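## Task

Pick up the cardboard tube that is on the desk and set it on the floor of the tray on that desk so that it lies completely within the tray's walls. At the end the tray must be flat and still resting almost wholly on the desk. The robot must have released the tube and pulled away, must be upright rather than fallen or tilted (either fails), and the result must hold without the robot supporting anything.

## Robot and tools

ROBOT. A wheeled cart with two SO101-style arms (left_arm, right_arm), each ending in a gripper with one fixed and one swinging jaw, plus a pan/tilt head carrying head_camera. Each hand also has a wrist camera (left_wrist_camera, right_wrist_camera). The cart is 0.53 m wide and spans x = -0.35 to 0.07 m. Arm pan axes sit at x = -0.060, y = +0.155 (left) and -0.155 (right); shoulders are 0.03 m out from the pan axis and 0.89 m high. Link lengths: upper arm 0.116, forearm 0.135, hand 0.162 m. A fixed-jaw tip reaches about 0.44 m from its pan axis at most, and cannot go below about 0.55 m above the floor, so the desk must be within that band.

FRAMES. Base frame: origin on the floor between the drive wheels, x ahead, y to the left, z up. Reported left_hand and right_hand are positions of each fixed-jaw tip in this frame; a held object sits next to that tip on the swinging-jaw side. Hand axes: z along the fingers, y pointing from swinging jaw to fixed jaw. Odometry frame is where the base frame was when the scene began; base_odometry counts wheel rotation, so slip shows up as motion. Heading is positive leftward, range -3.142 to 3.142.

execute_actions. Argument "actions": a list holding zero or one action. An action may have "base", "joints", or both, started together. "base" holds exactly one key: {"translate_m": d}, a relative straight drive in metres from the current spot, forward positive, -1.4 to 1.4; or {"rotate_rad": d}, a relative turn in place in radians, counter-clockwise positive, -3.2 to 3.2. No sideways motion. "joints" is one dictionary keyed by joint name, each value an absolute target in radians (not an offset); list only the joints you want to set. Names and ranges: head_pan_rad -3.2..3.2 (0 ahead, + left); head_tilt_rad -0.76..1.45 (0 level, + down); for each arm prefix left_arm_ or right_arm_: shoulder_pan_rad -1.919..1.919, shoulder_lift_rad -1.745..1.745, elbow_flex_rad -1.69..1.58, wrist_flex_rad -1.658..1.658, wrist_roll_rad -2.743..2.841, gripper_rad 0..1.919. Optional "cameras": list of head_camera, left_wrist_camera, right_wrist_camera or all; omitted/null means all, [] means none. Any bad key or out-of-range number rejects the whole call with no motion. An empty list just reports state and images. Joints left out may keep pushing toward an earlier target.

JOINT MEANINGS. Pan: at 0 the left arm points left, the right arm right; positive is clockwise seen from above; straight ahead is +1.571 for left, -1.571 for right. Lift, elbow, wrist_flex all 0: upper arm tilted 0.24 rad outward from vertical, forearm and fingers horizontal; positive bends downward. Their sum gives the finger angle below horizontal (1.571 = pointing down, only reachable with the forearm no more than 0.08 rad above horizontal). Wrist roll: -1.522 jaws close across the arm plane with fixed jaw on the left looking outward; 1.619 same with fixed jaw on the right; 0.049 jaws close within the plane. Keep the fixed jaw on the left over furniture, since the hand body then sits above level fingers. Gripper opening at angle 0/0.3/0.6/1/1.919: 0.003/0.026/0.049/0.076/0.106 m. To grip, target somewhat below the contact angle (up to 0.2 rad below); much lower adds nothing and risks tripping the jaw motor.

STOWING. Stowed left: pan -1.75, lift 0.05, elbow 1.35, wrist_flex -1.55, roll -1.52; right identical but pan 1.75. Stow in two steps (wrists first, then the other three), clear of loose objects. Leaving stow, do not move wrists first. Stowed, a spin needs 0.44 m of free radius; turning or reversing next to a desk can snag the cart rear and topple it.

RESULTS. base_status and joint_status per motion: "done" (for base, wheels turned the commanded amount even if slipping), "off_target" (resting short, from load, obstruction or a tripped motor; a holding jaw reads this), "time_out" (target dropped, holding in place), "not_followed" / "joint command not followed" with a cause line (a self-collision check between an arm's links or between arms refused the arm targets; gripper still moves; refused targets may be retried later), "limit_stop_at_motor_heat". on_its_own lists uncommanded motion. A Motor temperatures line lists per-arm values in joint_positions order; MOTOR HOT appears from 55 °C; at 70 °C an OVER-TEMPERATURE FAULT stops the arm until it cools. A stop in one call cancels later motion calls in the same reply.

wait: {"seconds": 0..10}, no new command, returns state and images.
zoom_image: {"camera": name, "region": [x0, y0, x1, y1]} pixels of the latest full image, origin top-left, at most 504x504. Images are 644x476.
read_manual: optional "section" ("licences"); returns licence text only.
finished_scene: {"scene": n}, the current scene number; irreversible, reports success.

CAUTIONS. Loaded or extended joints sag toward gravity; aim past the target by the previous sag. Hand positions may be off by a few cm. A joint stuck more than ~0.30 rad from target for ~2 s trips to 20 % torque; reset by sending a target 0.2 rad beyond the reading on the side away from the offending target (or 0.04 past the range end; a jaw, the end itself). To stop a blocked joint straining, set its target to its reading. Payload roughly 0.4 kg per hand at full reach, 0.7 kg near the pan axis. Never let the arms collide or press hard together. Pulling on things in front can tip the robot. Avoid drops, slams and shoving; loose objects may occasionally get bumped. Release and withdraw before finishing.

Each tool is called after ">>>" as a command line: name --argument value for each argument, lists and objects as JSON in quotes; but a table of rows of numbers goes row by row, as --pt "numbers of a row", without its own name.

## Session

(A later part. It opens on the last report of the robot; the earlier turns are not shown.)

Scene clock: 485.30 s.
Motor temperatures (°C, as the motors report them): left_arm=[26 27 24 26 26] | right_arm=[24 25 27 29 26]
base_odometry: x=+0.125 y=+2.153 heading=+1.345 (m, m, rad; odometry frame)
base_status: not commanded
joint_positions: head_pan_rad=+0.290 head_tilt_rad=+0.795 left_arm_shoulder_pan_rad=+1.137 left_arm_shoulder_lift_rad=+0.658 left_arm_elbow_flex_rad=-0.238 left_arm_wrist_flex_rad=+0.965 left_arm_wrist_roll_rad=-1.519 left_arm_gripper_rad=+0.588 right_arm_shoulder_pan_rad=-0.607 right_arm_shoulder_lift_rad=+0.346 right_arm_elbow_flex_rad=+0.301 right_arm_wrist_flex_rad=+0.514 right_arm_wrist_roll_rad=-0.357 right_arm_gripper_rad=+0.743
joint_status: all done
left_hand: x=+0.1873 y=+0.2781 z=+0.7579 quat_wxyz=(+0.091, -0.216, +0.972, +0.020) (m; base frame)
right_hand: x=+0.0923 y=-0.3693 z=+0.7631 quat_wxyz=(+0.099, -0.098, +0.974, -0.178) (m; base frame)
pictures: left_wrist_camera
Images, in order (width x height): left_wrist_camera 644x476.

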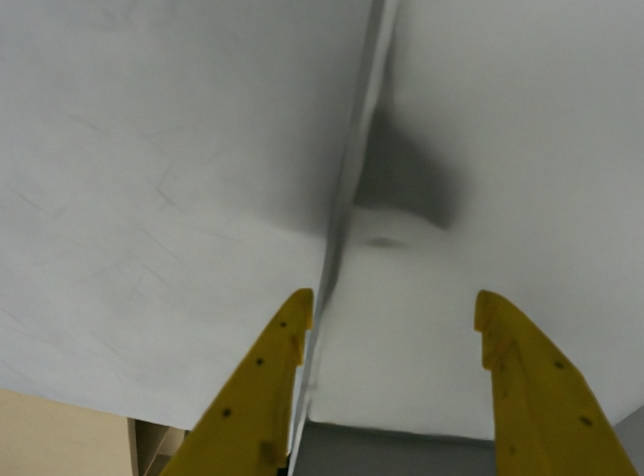

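Wall is between jaws. Lower slightly and close.

>>> execute_actions --actions '[{"joints":{"left_arm_shoulder_lift_rad":0.69}}]' --cameras '[]'

>>> execute_actions --actions '[{"joints":{"left_arm_gripper_rad":0.0}}]' --cameras '["left_wrist_camera"]'

Scene clock: 488.47 s.
Motor temperatures (°C, as the motors report them): left_arm=[26 27 24 26 26] | right_arm=[24 25 27 29 26]
base_odometry: x=+0.125 y=+2.153 heading=+1.345 (m, m, rad; odometry frame)
base_status: not commanded
joint_positions: head_pan_rad=+0.290 head_tilt_rad=+0.795 left_arm_shoulder_pan_rad=+1.137 left_arm_shoulder_lift_rad=+0.708 left_arm_elbow_flex_rad=-0.238 left_arm_wrist_flex_rad=+0.965 left_arm_wrist_roll_rad=-1.519 left_arm_gripper_rad=+0.588 right_arm_shoulder_pan_rad=-0.607 right_arm_shoulder_lift_rad=+0.346 right_arm_elbow_flex_rad=+0.301 right_arm_wrist_flex_rad=+0.514 right_arm_wrist_roll_rad=-0.357 right_arm_gripper_rad=+0.743
joint_status: all done
left_hand: x=+0.1807 y=+0.2751 z=+0.7457 quat_wxyz=(+0.066, -0.216, +0.974, +0.014) (m; base frame)
right_hand: x=+0.0923 y=-0.3693 z=+0.7631 quat_wxyz=(+0.099, -0.098, +0.974, -0.178) (m; base frame)
pictures: none
No camera images: the call's "cameras" was empty. Leave "cameras" out to get every camera's image.

Scene clock: 489.30 s.
Motor temperatures (°C, as the motors report them): left_arm=[26 27 24 26 26] | right_arm=[24 25 27 29 26]
base_odometry: x=+0.125 y=+2.153 heading=+1.345 (m, m, rad; odometry frame)
base_status: not commanded
joint_positions: head_pan_rad=+0.290 head_tilt_rad=+0.795 left_arm_shoulder_pan_rad=+1.137 left_arm_shoulder_lift_rad=+0.708 left_arm_elbow_flex_rad=-0.238 left_arm_wrist_flex_rad=+0.965 left_arm_wrist_roll_rad=-1.519 left_arm_gripper_rad=+0.016 right_arm_shoulder_pan_rad=-0.607 right_arm_shoulder_lift_rad=+0.346 right_arm_elbow_flex_rad=+0.301 right_arm_wrist_flex_rad=+0.514 right_arm_wrist_roll_rad=-0.357 right_arm_gripper_rad=+0.743
joint_status: all done
left_hand: x=+0.1807 y=+0.2751 z=+0.7457 quat_wxyz=(+0.066, -0.216, +0.974, +0.014) (m; base frame)
right_hand: x=+0.0923 y=-0.3693 z=+0.7631 quat_wxyz=(+0.099, -0.098, +0.974, -0.178) (m; base frame)
pictures: left_wrist_camera
Images, in order (width x height): left_wrist_camera 644x476.

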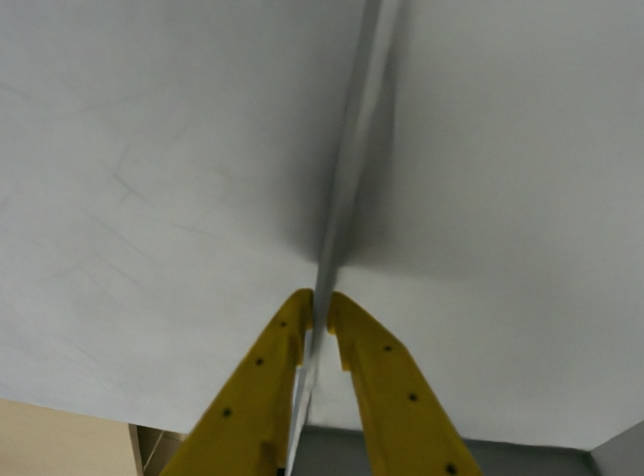

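>>> execute_actions --actions '[{"joints":{"left_arm_shoulder_pan_rad":1.87,"head_pan_rad":0.0}}]' --cameras '["head_camera"]'

Scene clock: 493.77 s.
Motor temperatures (°C, as the motors report them): left_arm=[26 27 24 26 26] | right_arm=[24 25 27 29 26]
base_odometry: x=+0.125 y=+2.153 heading=+1.345 (m, m, rad; odometry frame)
base_status: not commanded
joint_positions: head_pan_rad=+0.010 head_tilt_rad=+0.795 left_arm_shoulder_pan_rad=+1.859 left_arm_shoulder_lift_rad=+0.708 left_arm_elbow_flex_rad=-0.238 left_arm_wrist_flex_rad=+0.962 left_arm_wrist_roll_rad=-1.516 left_arm_gripper_rad=+0.014 right_arm_shoulder_pan_rad=-0.607 right_arm_shoulder_lift_rad=+0.346 right_arm_elbow_flex_rad=+0.301 right_arm_wrist_flex_rad=+0.514 right_arm_wrist_roll_rad=-0.357 right_arm_gripper_rad=+0.743
joint_status: all done
left_hand: x=+0.2004 y=+0.0857 z=+0.7457 quat_wxyz=(+0.068, +0.140, +0.988, -0.010) (m; base frame)
right_hand: x=+0.0923 y=-0.3693 z=+0.7631 quat_wxyz=(+0.099, -0.098, +0.974, -0.178) (m; base frame)
pictures: head_camera
Images, in order (width x height): head_camera 644x476.

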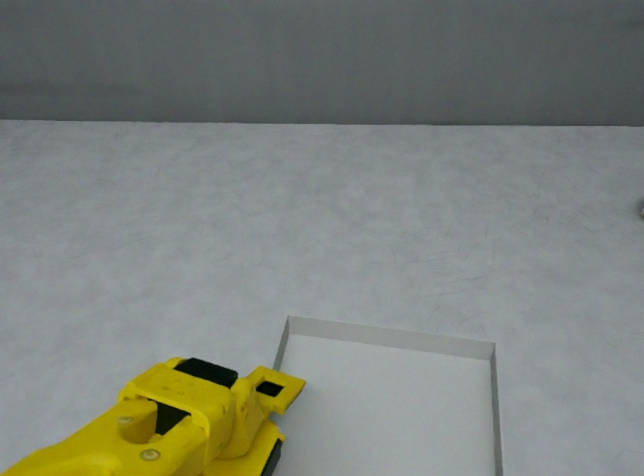

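>>> execute_actions --actions '[{"joints":{"left_arm_gripper_rad":0.6}}]' --cameras '[]'

>>> execute_actions --actions '[{"joints":{"left_arm_shoulder_lift_rad":0.3}}]' --cameras '[]'

>>> execute_actions --actions '[{"joints":{"left_arm_shoulder_pan_rad":0.9,"head_tilt_rad":0.95,"head_pan_rad":-0.2}}]' --cameras '["head_camera"]'

Scene clock: 497.60 s.
Motor temperatures (°C, as the motors report them): left_arm=[26 27 24 26 26] | right_arm=[24 25 27 29 26]
base_odometry: x=+0.125 y=+2.153 heading=+1.345 (m, m, rad; odometry frame)
base_status: not commanded
joint_positions: head_pan_rad=+0.010 head_tilt_rad=+0.795 left_arm_shoulder_pan_rad=+1.859 left_arm_shoulder_lift_rad=+0.708 left_arm_elbow_flex_rad=-0.238 left_arm_wrist_flex_rad=+0.962 left_arm_wrist_roll_rad=-1.516 left_arm_gripper_rad=+0.586 right_arm_shoulder_pan_rad=-0.607 right_arm_shoulder_lift_rad=+0.346 right_arm_elbow_flex_rad=+0.301 right_arm_wrist_flex_rad=+0.514 right_arm_wrist_roll_rad=-0.357 right_arm_gripper_rad=+0.743
joint_status: all done
left_hand: x=+0.2004 y=+0.0857 z=+0.7457 quat_wxyz=(+0.068, +0.140, +0.988, -0.010) (m; base frame)
right_hand: x=+0.0923 y=-0.3693 z=+0.7631 quat_wxyz=(+0.099, -0.098, +0.974, -0.178) (m; base frame)
pictures: none
No camera images: the call's "cameras" was empty. Leave "cameras" out to get every camera's image.

Scene clock: 498.63 s.
Motor temperatures (°C, as the motors report them): left_arm=[26 27 24 26 26] | right_arm=[24 25 27 29 26]
base_odometry: x=+0.125 y=+2.153 heading=+1.345 (m, m, rad; odometry frame)
base_status: not commanded
joint_positions: head_pan_rad=+0.010 head_tilt_rad=+0.795 left_arm_shoulder_pan_rad=+1.861 left_arm_shoulder_lift_rad=+0.348 left_arm_elbow_flex_rad=-0.238 left_arm_wrist_flex_rad=+0.962 left_arm_wrist_roll_rad=-1.516 left_arm_gripper_rad=+0.588 right_arm_shoulder_pan_rad=-0.607 right_arm_shoulder_lift_rad=+0.346 right_arm_elbow_flex_rad=+0.301 right_arm_wrist_flex_rad=+0.514 right_arm_wrist_roll_rad=-0.357 right_arm_gripper_rad=+0.743
joint_status: all done
left_hand: x=+0.2357 y=+0.0748 z=+0.8396 quat_wxyz=(+0.244, +0.137, +0.959, -0.036) (m; base frame)
right_hand: x=+0.0923 y=-0.3693 z=+0.7631 quat_wxyz=(+0.099, -0.098, +0.974, -0.178) (m; base frame)
pictures: none
No camera images: the call's "cameras" was empty. Leave "cameras" out to get every camera's image.

Scene clock: 500.07 s.
Motor temperatures (°C, as the motors report them): left_arm=[26 27 24 26 26] | right_arm=[24 25 27 29 26]
base_odometry: x=+0.125 y=+2.153 heading=+1.345 (m, m, rad; odometry frame)
base_status: not commanded
joint_positions: head_pan_rad=-0.190 head_tilt_rad=+0.945 left_arm_shoulder_pan_rad=+0.908 left_arm_shoulder_lift_rad=+0.348 left_arm_elbow_flex_rad=-0.238 left_arm_wrist_flex_rad=+0.962 left_arm_wrist_roll_rad=-1.516 left_arm_gripper_rad=+0.588 right_arm_shoulder_pan_rad=-0.607 right_arm_shoulder_lift_rad=+0.346 right_arm_elbow_flex_rad=+0.301 right_arm_wrist_flex_rad=+0.514 right_arm_wrist_roll_rad=-0.357 right_arm_gripper_rad=+0.743
joint_status: all done
left_hand: x=+0.1768 y=+0.3495 z=+0.8396 quat_wxyz=(+0.234, -0.318, +0.915, +0.080) (m; base frame)
right_hand: x=+0.0923 y=-0.3693 z=+0.7631 quat_wxyz=(+0.099, -0.098, +0.974, -0.178) (m; base frame)
pictures: head_camera
Images, in order (width x height): head_camera 644x476.

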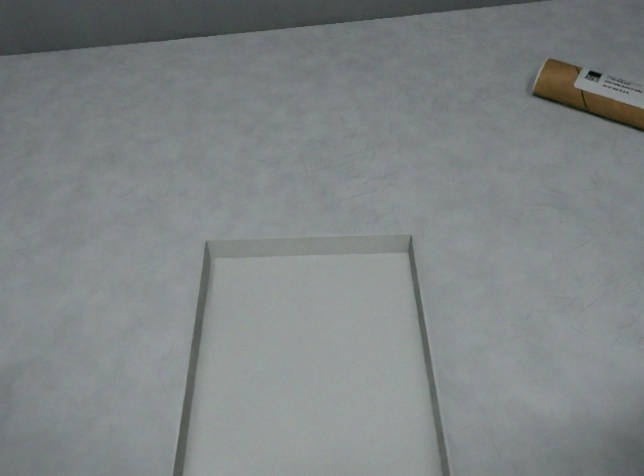

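>>> execute_actions --actions '[]'

Scene clock: 511.47 s.
Motor temperatures (°C, as the motors report them): left_arm=[26 27 24 26 26] | right_arm=[24 25 27 29 26]
base_odometry: x=+0.125 y=+2.153 heading=+1.345 (m, m, rad; odometry frame)
base_status: not commanded
joint_positions: head_pan_rad=-0.190 head_tilt_rad=+0.945 left_arm_shoulder_pan_rad=+0.908 left_arm_shoulder_lift_rad=+0.348 left_arm_elbow_flex_rad=-0.238 left_arm_wrist_flex_rad=+0.962 left_arm_wrist_roll_rad=-1.516 left_arm_gripper_rad=+0.588 right_arm_shoulder_pan_rad=-0.607 right_arm_shoulder_lift_rad=+0.346 right_arm_elbow_flex_rad=+0.301 right_arm_wrist_flex_rad=+0.514 right_arm_wrist_roll_rad=-0.357 right_arm_gripper_rad=+0.743
joint_status: all done
left_hand: x=+0.1768 y=+0.3495 z=+0.8396 quat_wxyz=(+0.234, -0.318, +0.915, +0.080) (m; base frame)
right_hand: x=+0.0923 y=-0.3693 z=+0.7631 quat_wxyz=(+0.099, -0.098, +0.974, -0.178) (m; base frame)
pictures: head_camera, left_wrist_camera, right_wrist_camera
Images, in order (width x height): head_camera 644x476, left_wrist_camera 644x476, right_wrist_camera 644x476.

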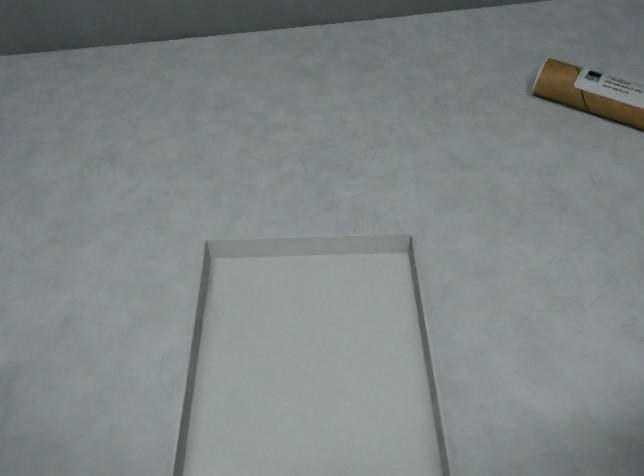

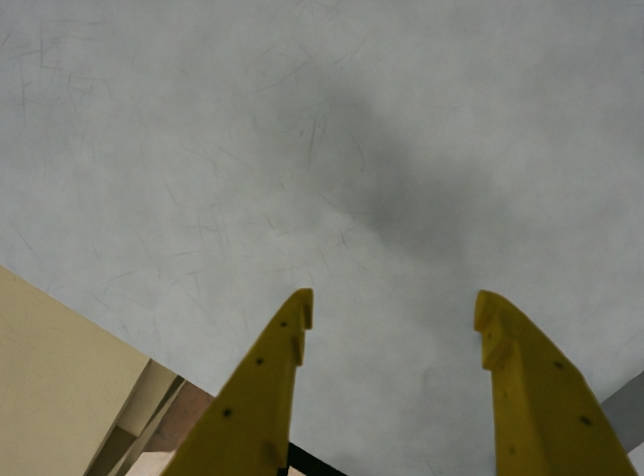

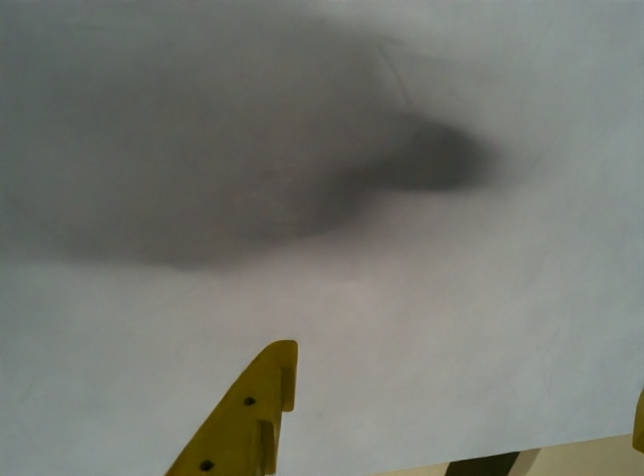

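>>> execute_actions --actions '[{"joints":{"head_tilt_rad":1.2,"head_pan_rad":-0.2,"right_arm_shoulder_pan_rad":-1.70,"right_arm_shoulder_lift_rad":-0.42,"right_arm_elbow_flex_rad":0.76,"right_arm_wrist_flex_rad":0.72,"right_arm_wrist_roll_rad":-1.522,"right_arm_gripper_rad":0.6}}]'

Scene clock: 531.80 s.
Motor temperatures (°C, as the motors report them): left_arm=[26 28 24 26 26] | right_arm=[24 25 27 29 26]
base_odometry: x=+0.125 y=+2.153 heading=+1.345 (m, m, rad; odometry frame)
base_status: not commanded
joint_positions: head_pan_rad=-0.190 head_tilt_rad=+1.195 left_arm_shoulder_pan_rad=+0.908 left_arm_shoulder_lift_rad=+0.348 left_arm_elbow_flex_rad=-0.238 left_arm_wrist_flex_rad=+0.962 left_arm_wrist_roll_rad=-1.516 left_arm_gripper_rad=+0.588 right_arm_shoulder_pan_rad=-1.692 right_arm_shoulder_lift_rad=-0.389 right_arm_elbow_flex_rad=+0.761 right_arm_wrist_flex_rad=+0.712 right_arm_wrist_roll_rad=-1.514 right_arm_gripper_rad=+0.607
joint_status: all done
left_hand: x=+0.1768 y=+0.3495 z=+0.8396 quat_wxyz=(+0.234, -0.318, +0.915, +0.080) (m; base frame)
right_hand: x=+0.1534 y=-0.1213 z=+0.8225 quat_wxyz=(+0.240, -0.063, +0.969, +0.014) (m; base frame)
pictures: head_camera, left_wrist_camera, right_wrist_camera
Images, in order (width x height): head_camera 644x476, left_wrist_camera 644x476, right_wrist_camera 644x476.

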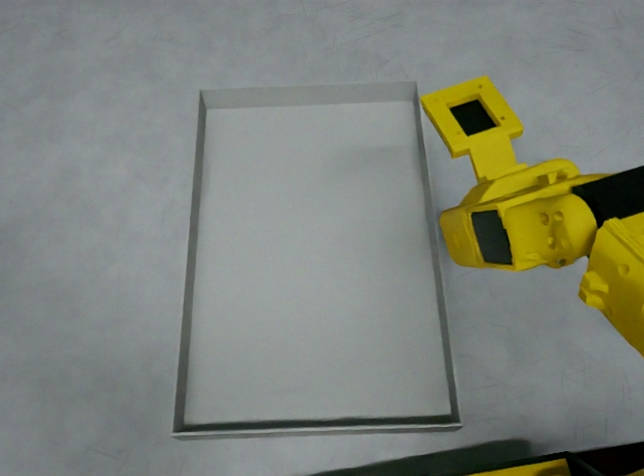

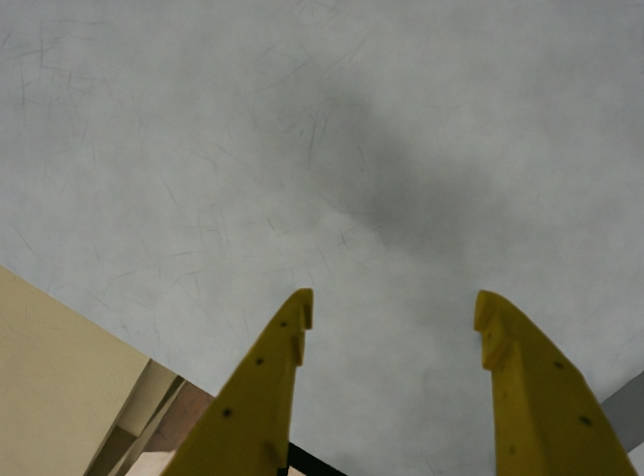

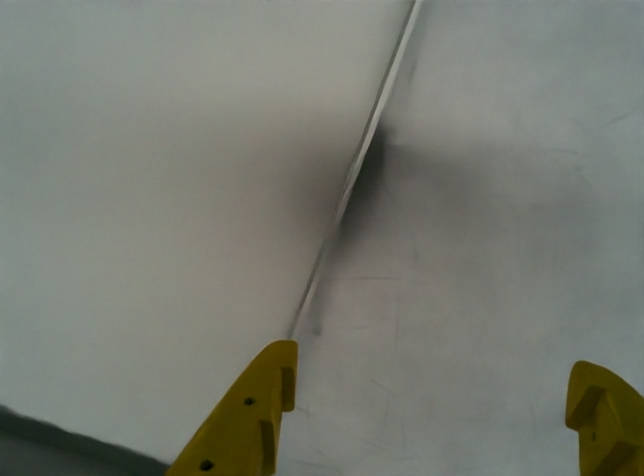

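>>> execute_actions --actions '[{"joints":{"right_arm_shoulder_pan_rad":-1.78,"right_arm_shoulder_lift_rad":-0.03,"right_arm_elbow_flex_rad":0.92,"right_arm_wrist_flex_rad":0.17}}]' --cameras '["head_camera","right_wrist_camera"]'

Scene clock: 535.33 s.
Motor temperatures (°C, as the motors report them): left_arm=[26 28 24 26 26] | right_arm=[24 26 27 29 26]
base_odometry: x=+0.125 y=+2.153 heading=+1.345 (m, m, rad; odometry frame)
base_status: not commanded
joint_positions: head_pan_rad=-0.190 head_tilt_rad=+1.195 left_arm_shoulder_pan_rad=+0.908 left_arm_shoulder_lift_rad=+0.348 left_arm_elbow_flex_rad=-0.238 left_arm_wrist_flex_rad=+0.962 left_arm_wrist_roll_rad=-1.516 left_arm_gripper_rad=+0.588 right_arm_shoulder_pan_rad=-1.773 right_arm_shoulder_lift_rad=-0.025 right_arm_elbow_flex_rad=+0.921 right_arm_wrist_flex_rad=+0.184 right_arm_wrist_roll_rad=-1.514 right_arm_gripper_rad=+0.607
joint_status: all done
left_hand: x=+0.1768 y=+0.3495 z=+0.8396 quat_wxyz=(+0.234, -0.318, +0.915, +0.080) (m; base frame)
right_hand: x=+0.1533 y=-0.1034 z=+0.7635 quat_wxyz=(+0.242, -0.102, +0.965, +0.024) (m; base frame)
pictures: head_camera, right_wrist_camera
Images, in order (width x height): head_camera 644x476, right_wrist_camera 644x476.

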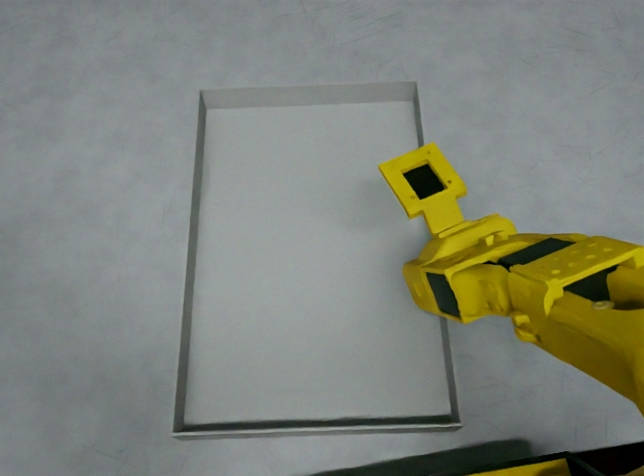

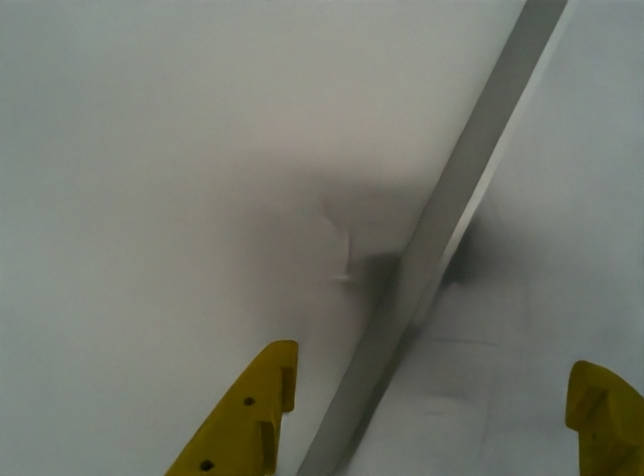

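Lower ~2 cm and close.

>>> execute_actions --actions '[{"joints":{"right_arm_shoulder_lift_rad":0.10,"right_arm_elbow_flex_rad":0.95,"right_arm_wrist_flex_rad":0.05}}]' --cameras '[]'

>>> execute_actions --actions '[{"joints":{"right_arm_gripper_rad":0.0}}]' --cameras '["head_camera","right_wrist_camera"]'

Scene clock: 538.20 s.
Motor temperatures (°C, as the motors report them): left_arm=[26 28 24 26 26] | right_arm=[24 26 27 29 26]
base_odometry: x=+0.125 y=+2.153 heading=+1.345 (m, m, rad; odometry frame)
base_status: not commanded
joint_positions: head_pan_rad=-0.190 head_tilt_rad=+1.195 left_arm_shoulder_pan_rad=+0.908 left_arm_shoulder_lift_rad=+0.348 left_arm_elbow_flex_rad=-0.238 left_arm_wrist_flex_rad=+0.962 left_arm_wrist_roll_rad=-1.516 left_arm_gripper_rad=+0.588 right_arm_shoulder_pan_rad=-1.773 right_arm_shoulder_lift_rad=+0.104 right_arm_elbow_flex_rad=+0.948 right_arm_wrist_flex_rad=+0.065 right_arm_wrist_roll_rad=-1.514 right_arm_gripper_rad=+0.607
joint_status: all done
left_hand: x=+0.1768 y=+0.3495 z=+0.8396 quat_wxyz=(+0.234, -0.318, +0.915, +0.080) (m; base frame)
right_hand: x=+0.1456 y=-0.1049 z=+0.7441 quat_wxyz=(+0.224, -0.102, +0.969, +0.022) (m; base frame)
pictures: none
No camera images: the call's "cameras" was empty. Leave "cameras" out to get every camera's image.

Scene clock: 539.13 s.
Motor temperatures (°C, as the motors report them): left_arm=[26 28 24 26 26] | right_arm=[24 26 27 29 26]
base_odometry: x=+0.125 y=+2.153 heading=+1.345 (m, m, rad; odometry frame)
base_status: not commanded
joint_positions: head_pan_rad=-0.190 head_tilt_rad=+1.195 left_arm_shoulder_pan_rad=+0.908 left_arm_shoulder_lift_rad=+0.348 left_arm_elbow_flex_rad=-0.238 left_arm_wrist_flex_rad=+0.962 left_arm_wrist_roll_rad=-1.516 left_arm_gripper_rad=+0.588 right_arm_shoulder_pan_rad=-1.773 right_arm_shoulder_lift_rad=+0.105 right_arm_elbow_flex_rad=+0.948 right_arm_wrist_flex_rad=+0.065 right_arm_wrist_roll_rad=-1.517 right_arm_gripper_rad=+0.029
joint_status: all done
left_hand: x=+0.1768 y=+0.3495 z=+0.8396 quat_wxyz=(+0.234, -0.318, +0.915, +0.080) (m; base frame)
right_hand: x=+0.1454 y=-0.1050 z=+0.7438 quat_wxyz=(+0.223, -0.101, +0.969, +0.022) (m; base frame)
pictures: head_camera, right_wrist_camera
Images, in order (width x height): head_camera 644x476, right_wrist_camera 644x476.

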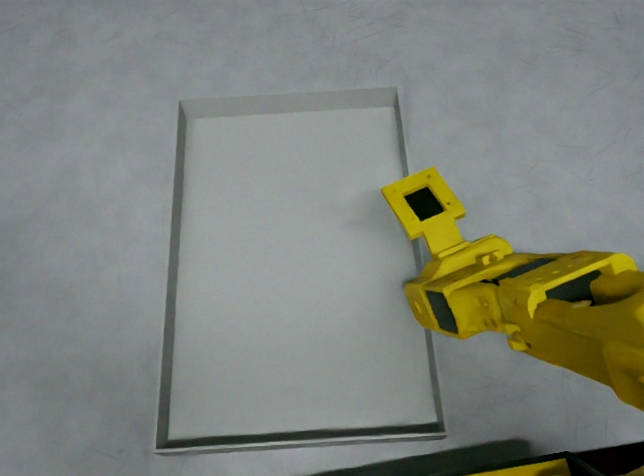

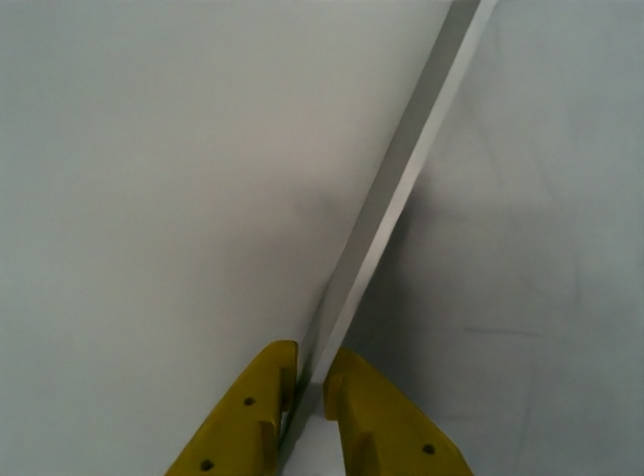

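Lift to the pre-pose.

>>> execute_actions --actions '[{"joints":{"right_arm_shoulder_lift_rad":-0.42,"right_arm_elbow_flex_rad":0.76,"right_arm_wrist_flex_rad":0.76}}]' --cameras '["head_camera","right_wrist_camera"]'

Scene clock: 542.57 s.
Motor temperatures (°C, as the motors report them): left_arm=[26 28 24 26 26] | right_arm=[24 26 27 29 26]
base_odometry: x=+0.125 y=+2.153 heading=+1.345 (m, m, rad; odometry frame)
base_status: not commanded
joint_positions: head_pan_rad=-0.190 head_tilt_rad=+1.195 left_arm_shoulder_pan_rad=+0.908 left_arm_shoulder_lift_rad=+0.348 left_arm_elbow_flex_rad=-0.238 left_arm_wrist_flex_rad=+0.962 left_arm_wrist_roll_rad=-1.516 left_arm_gripper_rad=+0.588 right_arm_shoulder_pan_rad=-1.773 right_arm_shoulder_lift_rad=-0.381 right_arm_elbow_flex_rad=+0.803 right_arm_wrist_flex_rad=+0.752 right_arm_wrist_roll_rad=-1.517 right_arm_gripper_rad=+0.023
joint_status: all done
left_hand: x=+0.1768 y=+0.3495 z=+0.8396 quat_wxyz=(+0.234, -0.318, +0.915, +0.080) (m; base frame)
right_hand: x=+0.1359 y=-0.1069 z=+0.8103 quat_wxyz=(+0.196, -0.101, +0.975, +0.019) (m; base frame)
pictures: head_camera, right_wrist_camera
Images, in order (width x height): head_camera 644x476, right_wrist_camera 644x476.

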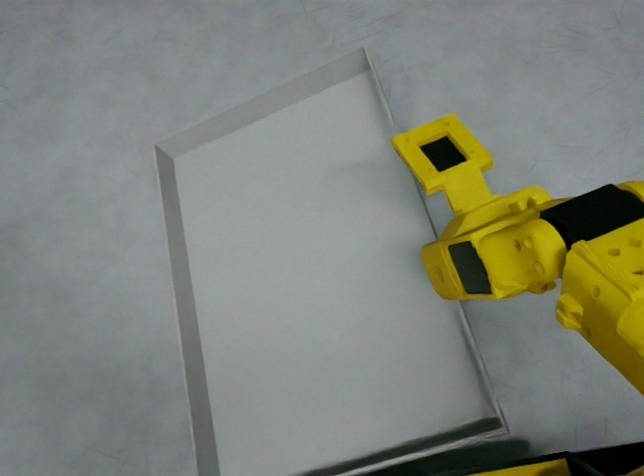

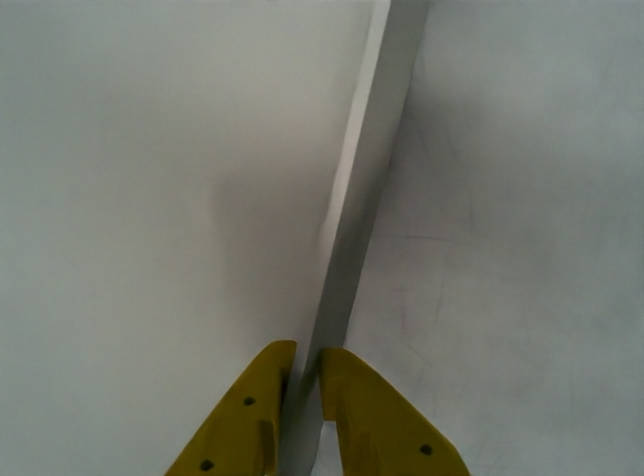

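>>> execute_actions --actions '[{"joints":{"head_tilt_rad":0.95,"head_pan_rad":-0.4,"right_arm_shoulder_pan_rad":-1.15,"right_arm_shoulder_lift_rad":0.53,"right_arm_elbow_flex_rad":-0.42,"right_arm_wrist_flex_rad":0.62}}]' --cameras '["head_camera","right_wrist_camera"]'

Scene clock: 548.20 s.
Motor temperatures (°C, as the motors report them): left_arm=[26 28 24 26 26] | right_arm=[24 26 27 29 26]
base_odometry: x=+0.125 y=+2.153 heading=+1.345 (m, m, rad; odometry frame)
base_status: not commanded
joint_positions: head_pan_rad=-0.390 head_tilt_rad=+0.965 left_arm_shoulder_pan_rad=+0.908 left_arm_shoulder_lift_rad=+0.348 left_arm_elbow_flex_rad=-0.238 left_arm_wrist_flex_rad=+0.962 left_arm_wrist_roll_rad=-1.516 left_arm_gripper_rad=+0.588 right_arm_shoulder_pan_rad=-1.152 right_arm_shoulder_lift_rad=+0.573 right_arm_elbow_flex_rad=-0.360 right_arm_wrist_flex_rad=+0.640 right_arm_wrist_roll_rad=-1.517 right_arm_gripper_rad=+0.026
joint_status: all done
left_hand: x=+0.1768 y=+0.3495 z=+0.8396 quat_wxyz=(+0.234, -0.318, +0.915, +0.080) (m; base frame)
right_hand: x=+0.2659 y=-0.2917 z=+0.8289 quat_wxyz=(+0.343, +0.192, +0.916, -0.074) (m; base frame)
pictures: head_camera, right_wrist_camera
Images, in order (width x height): head_camera 644x476, right_wrist_camera 644x476.

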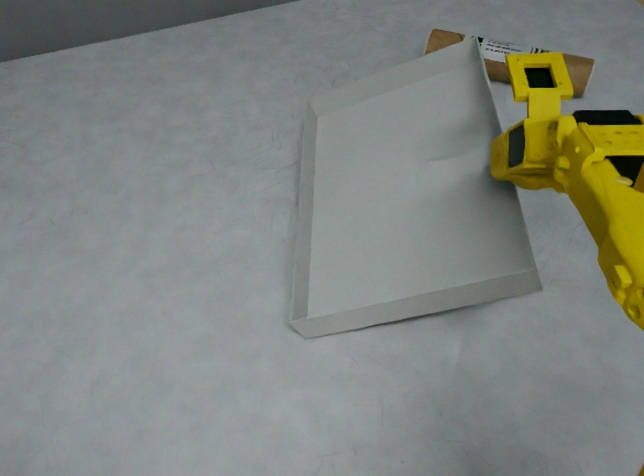

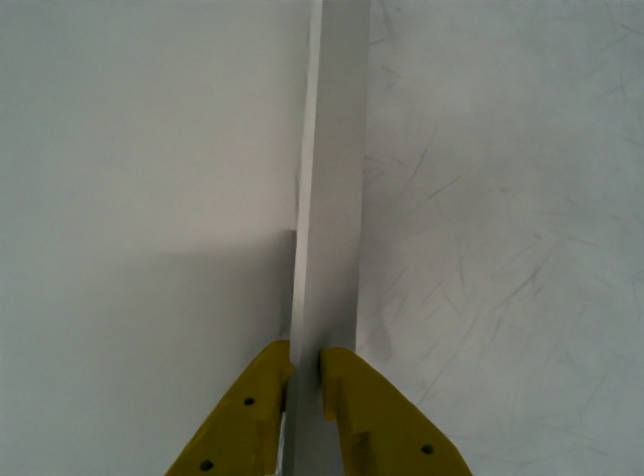

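>>> execute_actions --actions '[{"joints":{"right_arm_shoulder_lift_rad":0.87,"right_arm_elbow_flex_rad":-0.73,"right_arm_wrist_flex_rad":0.28}}]' --cameras '["head_camera"]'

Scene clock: 551.97 s.
Motor temperatures (°C, as the motors report them): left_arm=[26 28 24 26 26] | right_arm=[24 26 27 29 26]
base_odometry: x=+0.125 y=+2.153 heading=+1.345 (m, m, rad; odometry frame)
base_status: not commanded
joint_positions: head_pan_rad=-0.390 head_tilt_rad=+0.965 left_arm_shoulder_pan_rad=+0.908 left_arm_shoulder_lift_rad=+0.348 left_arm_elbow_flex_rad=-0.238 left_arm_wrist_flex_rad=+0.962 left_arm_wrist_roll_rad=-1.516 left_arm_gripper_rad=+0.588 right_arm_shoulder_pan_rad=-1.152 right_arm_shoulder_lift_rad=+0.918 right_arm_elbow_flex_rad=-0.668 right_arm_wrist_flex_rad=+0.309 right_arm_wrist_roll_rad=-1.517 right_arm_gripper_rad=+0.026
joint_status: all done
left_hand: x=+0.1768 y=+0.3495 z=+0.8396 quat_wxyz=(+0.234, -0.318, +0.915, +0.080) (m; base frame)
right_hand: x=+0.3130 y=-0.3126 z=+0.8266 quat_wxyz=(+0.474, +0.180, +0.856, -0.102) (m; base frame)
pictures: head_camera
Images, in order (width x height): head_camera 644x476.

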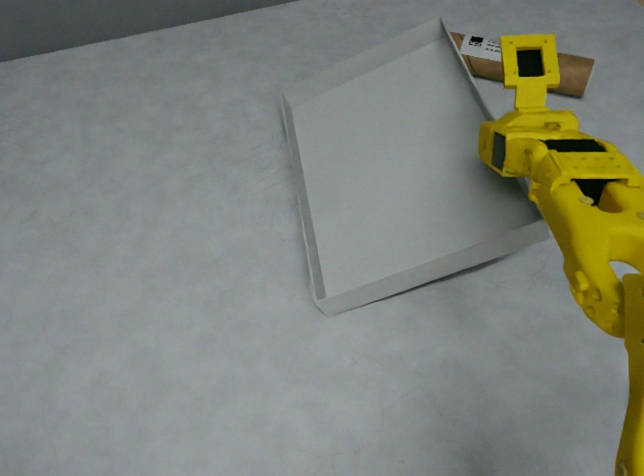

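>>> execute_actions --actions '[{"joints":{"right_arm_shoulder_pan_rad":-1.0}}]' --cameras '["head_camera"]'

Scene clock: 554.83 s.
Motor temperatures (°C, as the motors report them): left_arm=[26 28 24 26 26] | right_arm=[24 26 27 29 26]
base_odometry: x=+0.125 y=+2.153 heading=+1.345 (m, m, rad; odometry frame)
base_status: not commanded
joint_positions: head_pan_rad=-0.390 head_tilt_rad=+0.965 left_arm_shoulder_pan_rad=+0.908 left_arm_shoulder_lift_rad=+0.348 left_arm_elbow_flex_rad=-0.238 left_arm_wrist_flex_rad=+0.962 left_arm_wrist_roll_rad=-1.516 left_arm_gripper_rad=+0.588 right_arm_shoulder_pan_rad=-1.002 right_arm_shoulder_lift_rad=+0.921 right_arm_elbow_flex_rad=-0.670 right_arm_wrist_flex_rad=+0.307 right_arm_wrist_roll_rad=-1.517 right_arm_gripper_rad=+0.026
joint_status: all done
left_hand: x=+0.1768 y=+0.3495 z=+0.8396 quat_wxyz=(+0.234, -0.318, +0.915, +0.080) (m; base frame)
right_hand: x=+0.2852 y=-0.3668 z=+0.8260 quat_wxyz=(+0.465, +0.243, +0.840, -0.137) (m; base frame)
pictures: head_camera
Images, in order (width x height): head_camera 644x476.

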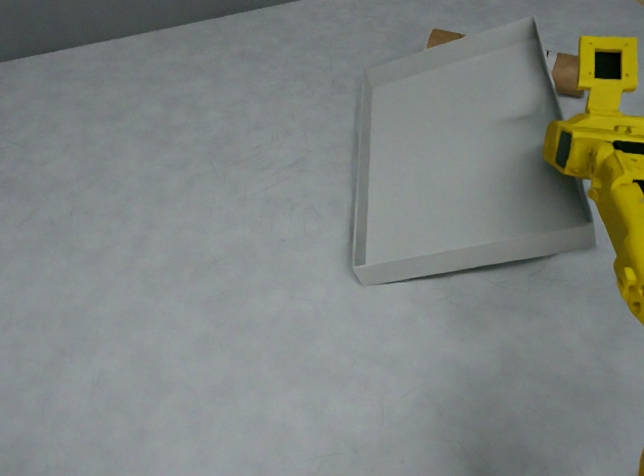

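>>> execute_actions --actions '[]' --cameras '["head_camera","right_wrist_camera"]'

Scene clock: 556.50 s.
Motor temperatures (°C, as the motors report them): left_arm=[26 28 24 26 26] | right_arm=[24 26 27 29 26]
base_odometry: x=+0.125 y=+2.153 heading=+1.345 (m, m, rad; odometry frame)
base_status: not commanded
joint_positions: head_pan_rad=-0.390 head_tilt_rad=+0.965 left_arm_shoulder_pan_rad=+0.908 left_arm_shoulder_lift_rad=+0.348 left_arm_elbow_flex_rad=-0.238 left_arm_wrist_flex_rad=+0.962 left_arm_wrist_roll_rad=-1.516 left_arm_gripper_rad=+0.588 right_arm_shoulder_pan_rad=-1.002 right_arm_shoulder_lift_rad=+0.921 right_arm_elbow_flex_rad=-0.670 right_arm_wrist_flex_rad=+0.307 right_arm_wrist_roll_rad=-1.517 right_arm_gripper_rad=+0.026
joint_status: all done
left_hand: x=+0.1768 y=+0.3495 z=+0.8396 quat_wxyz=(+0.234, -0.318, +0.915, +0.080) (m; base frame)
right_hand: x=+0.2852 y=-0.3668 z=+0.8260 quat_wxyz=(+0.465, +0.243, +0.840, -0.137) (m; base frame)
pictures: head_camera, right_wrist_camera
Images, in order (width x height): head_camera 644x476, right_wrist_camera 644x476.

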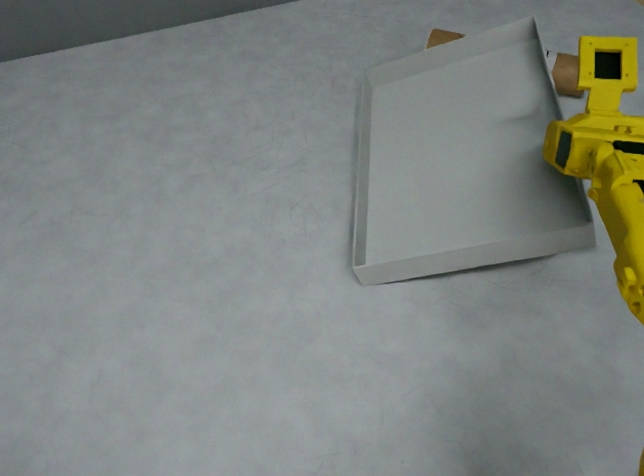

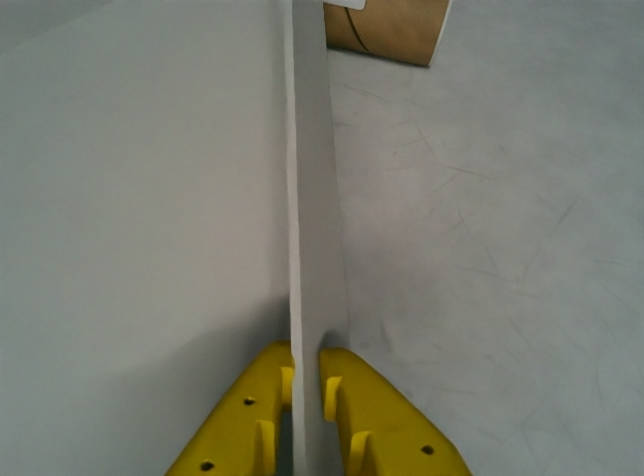

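>>> execute_actions --actions '[{"joints":{"right_arm_shoulder_lift_rad":1.02,"right_arm_wrist_flex_rad":0.2}}]' --cameras '["head_camera","right_wrist_camera"]'

Scene clock: 559.37 s.
Motor temperatures (°C, as the motors report them): left_arm=[26 28 24 26 26] | right_arm=[24 26 27 29 26]
base_odometry: x=+0.125 y=+2.153 heading=+1.345 (m, m, rad; odometry frame)
base_status: not commanded
joint_positions: head_pan_rad=-0.390 head_tilt_rad=+0.965 left_arm_shoulder_pan_rad=+0.908 left_arm_shoulder_lift_rad=+0.348 left_arm_elbow_flex_rad=-0.238 left_arm_wrist_flex_rad=+0.962 left_arm_wrist_roll_rad=-1.516 left_arm_gripper_rad=+0.588 right_arm_shoulder_pan_rad=-1.002 right_arm_shoulder_lift_rad=+1.047 right_arm_elbow_flex_rad=-0.690 right_arm_wrist_flex_rad=+0.218 right_arm_wrist_roll_rad=-1.517 right_arm_gripper_rad=+0.007
joint_status: all done
left_hand: x=+0.1768 y=+0.3495 z=+0.8396 quat_wxyz=(+0.234, -0.318, +0.915, +0.080) (m; base frame)
right_hand: x=+0.2850 y=-0.3666 z=+0.7962 quat_wxyz=(+0.458, +0.245, +0.844, -0.135) (m; base frame)
pictures: head_camera, right_wrist_camera
Images, in order (width x height): head_camera 644x476, right_wrist_camera 644x476.

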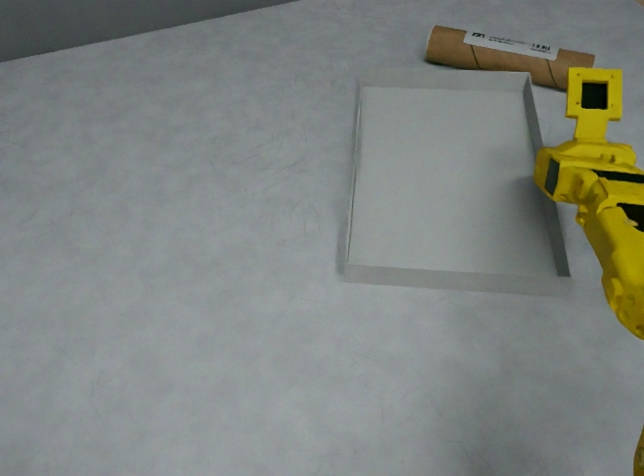

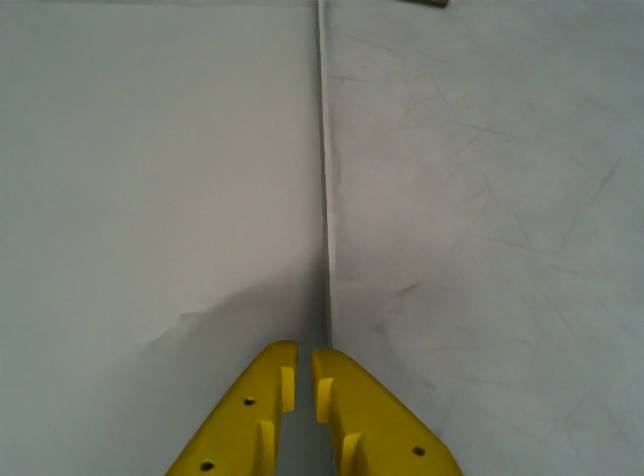

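>>> execute_actions --actions '[{"joints":{"right_arm_shoulder_pan_rad":-0.98,"right_arm_shoulder_lift_rad":0.08,"right_arm_elbow_flex_rad":0.39,"right_arm_wrist_flex_rad":0.38,"right_arm_gripper_rad":0.6}}]' --cameras '["head_camera","right_wrist_camera"]'

Scene clock: 568.93 s.
Motor temperatures (°C, as the motors report them): left_arm=[26 28 24 26 26] | right_arm=[24 26 27 29 26]
base_odometry: x=+0.125 y=+2.153 heading=+1.345 (m, m, rad; odometry frame)
base_status: not commanded
joint_positions: head_pan_rad=-0.390 head_tilt_rad=+0.965 left_arm_shoulder_pan_rad=+0.908 left_arm_shoulder_lift_rad=+0.348 left_arm_elbow_flex_rad=-0.238 left_arm_wrist_flex_rad=+0.962 left_arm_wrist_roll_rad=-1.516 left_arm_gripper_rad=+0.588 right_arm_shoulder_pan_rad=-0.988 right_arm_shoulder_lift_rad=+0.125 right_arm_elbow_flex_rad=+0.392 right_arm_wrist_flex_rad=+0.375 right_arm_wrist_roll_rad=-1.517 right_arm_gripper_rad=+0.593
joint_status: all done
left_hand: x=+0.1768 y=+0.3495 z=+0.8396 quat_wxyz=(+0.234, -0.318, +0.915, +0.080) (m; base frame)
right_hand: x=+0.1886 y=-0.3097 z=+0.8151 quat_wxyz=(+0.319, +0.269, +0.904, -0.097) (m; base frame)
pictures: head_camera, right_wrist_camera
Images, in order (width x height): head_camera 644x476, right_wrist_camera 644x476.

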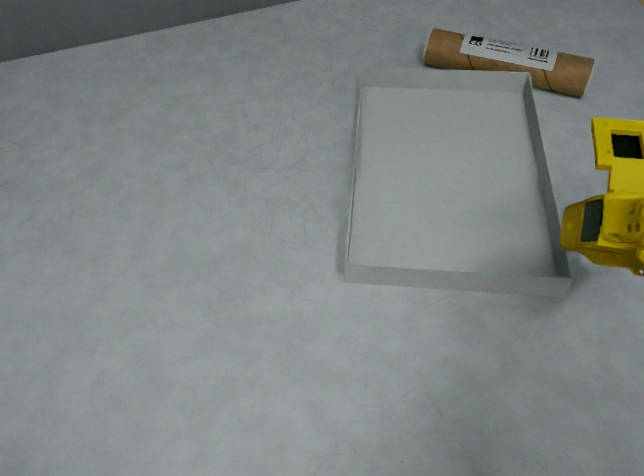

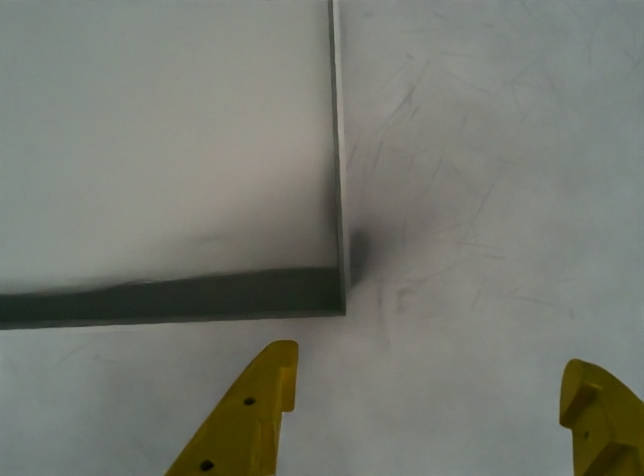

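>>> execute_actions --actions '[{"joints":{"right_arm_shoulder_pan_rad":-1.04,"right_arm_shoulder_lift_rad":0.45,"right_arm_elbow_flex_rad":-0.08,"right_arm_wrist_flex_rad":0.48}}]' --cameras '["right_wrist_camera"]'

Scene clock: 574.23 s.
Motor temperatures (°C, as the motors report them): left_arm=[26 28 24 26 26] | right_arm=[24 26 27 29 26]
base_odometry: x=+0.125 y=+2.153 heading=+1.345 (m, m, rad; odometry frame)
base_status: not commanded
joint_positions: head_pan_rad=-0.390 head_tilt_rad=+0.965 left_arm_shoulder_pan_rad=+0.908 left_arm_shoulder_lift_rad=+0.348 left_arm_elbow_flex_rad=-0.238 left_arm_wrist_flex_rad=+0.962 left_arm_wrist_roll_rad=-1.516 left_arm_gripper_rad=+0.588 right_arm_shoulder_pan_rad=-1.032 right_arm_shoulder_lift_rad=+0.469 right_arm_elbow_flex_rad=-0.041 right_arm_wrist_flex_rad=+0.473 right_arm_wrist_roll_rad=-1.517 right_arm_gripper_rad=+0.593
joint_status: all done
left_hand: x=+0.1768 y=+0.3495 z=+0.8396 quat_wxyz=(+0.234, -0.318, +0.915, +0.080) (m; base frame)
right_hand: x=+0.2278 y=-0.3180 z=+0.8046 quat_wxyz=(+0.317, +0.249, +0.911, -0.088) (m; base frame)
pictures: right_wrist_camera
Images, in order (width x height): right_wrist_camera 644x476.

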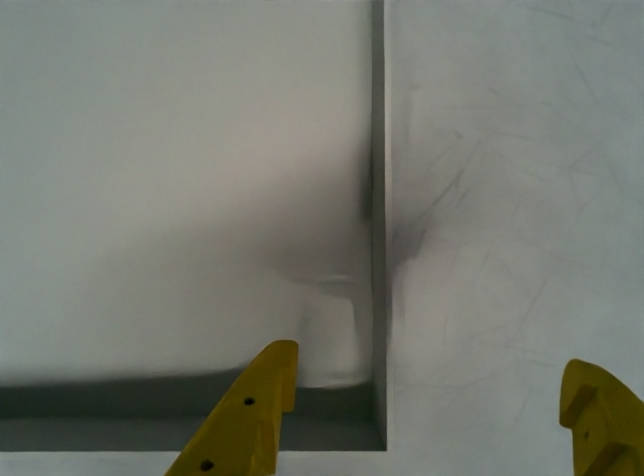

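>>> execute_actions --actions '[{"joints":{"right_arm_shoulder_lift_rad":0.70,"right_arm_elbow_flex_rad":-0.07,"right_arm_wrist_flex_rad":0.22}}]' --cameras '[]'

>>> execute_actions --actions '[{"joints":{"right_arm_gripper_rad":0.0}}]' --cameras '["right_wrist_camera"]'

Scene clock: 576.87 s.
Motor temperatures (°C, as the motors report them): left_arm=[26 28 24 26 26] | right_arm=[24 26 27 29 26]
base_odometry: x=+0.125 y=+2.153 heading=+1.345 (m, m, rad; odometry frame)
base_status: not commanded
joint_positions: head_pan_rad=-0.390 head_tilt_rad=+0.965 left_arm_shoulder_pan_rad=+0.908 left_arm_shoulder_lift_rad=+0.348 left_arm_elbow_flex_rad=-0.238 left_arm_wrist_flex_rad=+0.962 left_arm_wrist_roll_rad=-1.516 left_arm_gripper_rad=+0.588 right_arm_shoulder_pan_rad=-1.032 right_arm_shoulder_lift_rad=+0.720 right_arm_elbow_flex_rad=-0.041 right_arm_wrist_flex_rad=+0.235 right_arm_wrist_roll_rad=-1.517 right_arm_gripper_rad=+0.593
joint_status: all done
left_hand: x=+0.1768 y=+0.3495 z=+0.8396 quat_wxyz=(+0.234, -0.318, +0.915, +0.080) (m; base frame)
right_hand: x=+0.2287 y=-0.3185 z=+0.7521 quat_wxyz=(+0.311, +0.250, +0.913, -0.087) (m; base frame)
pictures: none
No camera images: the call's "cameras" was empty. Leave "cameras" out to get every camera's image.

Scene clock: 577.70 s.
Motor temperatures (°C, as the motors report them): left_arm=[26 28 24 26 26] | right_arm=[24 26 27 29 26]
base_odometry: x=+0.125 y=+2.153 heading=+1.345 (m, m, rad; odometry frame)
base_status: not commanded
joint_positions: head_pan_rad=-0.390 head_tilt_rad=+0.965 left_arm_shoulder_pan_rad=+0.908 left_arm_shoulder_lift_rad=+0.348 left_arm_elbow_flex_rad=-0.238 left_arm_wrist_flex_rad=+0.962 left_arm_wrist_roll_rad=-1.516 left_arm_gripper_rad=+0.588 right_arm_shoulder_pan_rad=-1.032 right_arm_shoulder_lift_rad=+0.722 right_arm_elbow_flex_rad=-0.041 right_arm_wrist_flex_rad=+0.235 right_arm_wrist_roll_rad=-1.517 right_arm_gripper_rad=+0.009
joint_status: all done
left_hand: x=+0.1768 y=+0.3495 z=+0.8396 quat_wxyz=(+0.234, -0.318, +0.915, +0.080) (m; base frame)
right_hand: x=+0.2285 y=-0.3184 z=+0.7517 quat_wxyz=(+0.310, +0.250, +0.913, -0.086) (m; base frame)
pictures: right_wrist_camera
Images, in order (width x height): right_wrist_camera 644x476.

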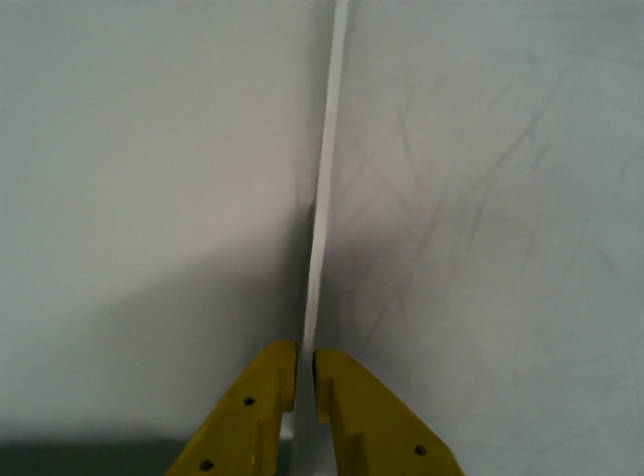

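>>> execute_actions --actions '[{"joints":{"right_arm_shoulder_lift_rad":0.35,"right_arm_elbow_flex_rad":-0.08,"right_arm_wrist_flex_rad":0.5}}]' --cameras '["head_camera"]'

Scene clock: 580.23 s.
Motor temperatures (°C, as the motors report them): left_arm=[26 28 24 26 26] | right_arm=[24 26 27 29 26]
base_odometry: x=+0.125 y=+2.153 heading=+1.345 (m, m, rad; odometry frame)
base_status: not commanded
joint_positions: head_pan_rad=-0.390 head_tilt_rad=+0.965 left_arm_shoulder_pan_rad=+0.908 left_arm_shoulder_lift_rad=+0.348 left_arm_elbow_flex_rad=-0.238 left_arm_wrist_flex_rad=+0.962 left_arm_wrist_roll_rad=-1.516 left_arm_gripper_rad=+0.588 right_arm_shoulder_pan_rad=-1.032 right_arm_shoulder_lift_rad=+0.404 right_arm_elbow_flex_rad=-0.046 right_arm_wrist_flex_rad=+0.494 right_arm_wrist_roll_rad=-1.517 right_arm_gripper_rad=+0.007
joint_status: all done
left_hand: x=+0.1768 y=+0.3495 z=+0.8396 quat_wxyz=(+0.234, -0.318, +0.915, +0.080) (m; base frame)
right_hand: x=+0.2306 y=-0.3197 z=+0.8229 quat_wxyz=(+0.338, +0.247, +0.903, -0.094) (m; base frame)
pictures: head_camera
Images, in order (width x height): head_camera 644x476.

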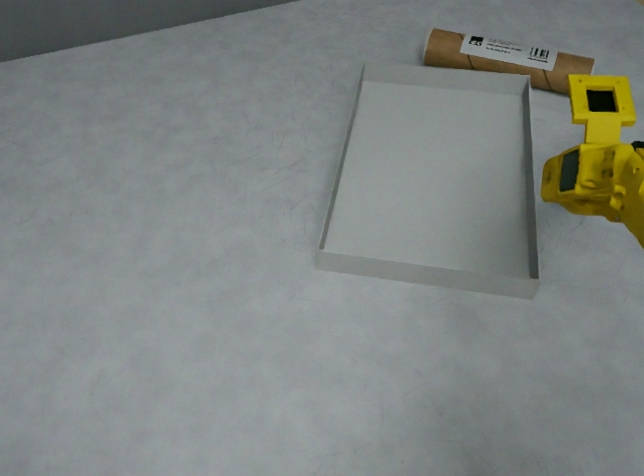

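>>> execute_actions --actions '[{"joints":{"head_pan_rad":-0.8,"head_tilt_rad":0.8}}]' --cameras '["head_camera"]'

Scene clock: 593.70 s.
Motor temperatures (°C, as the motors report them): left_arm=[26 28 24 26 26] | right_arm=[24 26 27 29 26]
base_odometry: x=+0.125 y=+2.153 heading=+1.345 (m, m, rad; odometry frame)
base_status: not commanded
joint_positions: head_pan_rad=-0.790 head_tilt_rad=+0.815 left_arm_shoulder_pan_rad=+0.908 left_arm_shoulder_lift_rad=+0.348 left_arm_elbow_flex_rad=-0.238 left_arm_wrist_flex_rad=+0.962 left_arm_wrist_roll_rad=-1.516 left_arm_gripper_rad=+0.588 right_arm_shoulder_pan_rad=-1.032 right_arm_shoulder_lift_rad=+0.404 right_arm_elbow_flex_rad=-0.046 right_arm_wrist_flex_rad=+0.494 right_arm_wrist_roll_rad=-1.517 right_arm_gripper_rad=+0.007
joint_status: all done
left_hand: x=+0.1768 y=+0.3495 z=+0.8396 quat_wxyz=(+0.234, -0.318, +0.915, +0.080) (m; base frame)
right_hand: x=+0.2306 y=-0.3197 z=+0.8229 quat_wxyz=(+0.338, +0.247, +0.903, -0.094) (m; base frame)
pictures: head_camera
Images, in order (width x height): head_camera 644x476.

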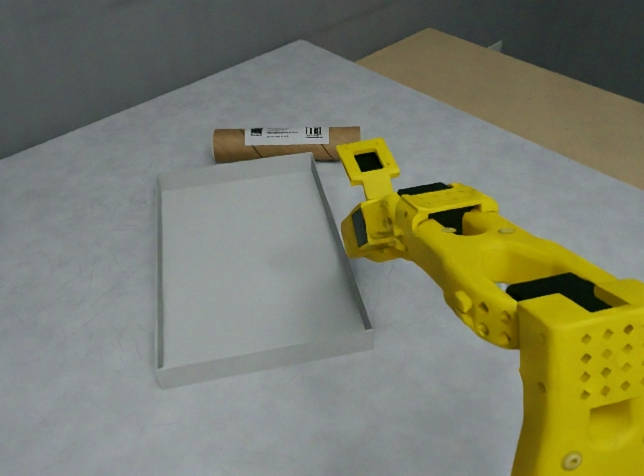

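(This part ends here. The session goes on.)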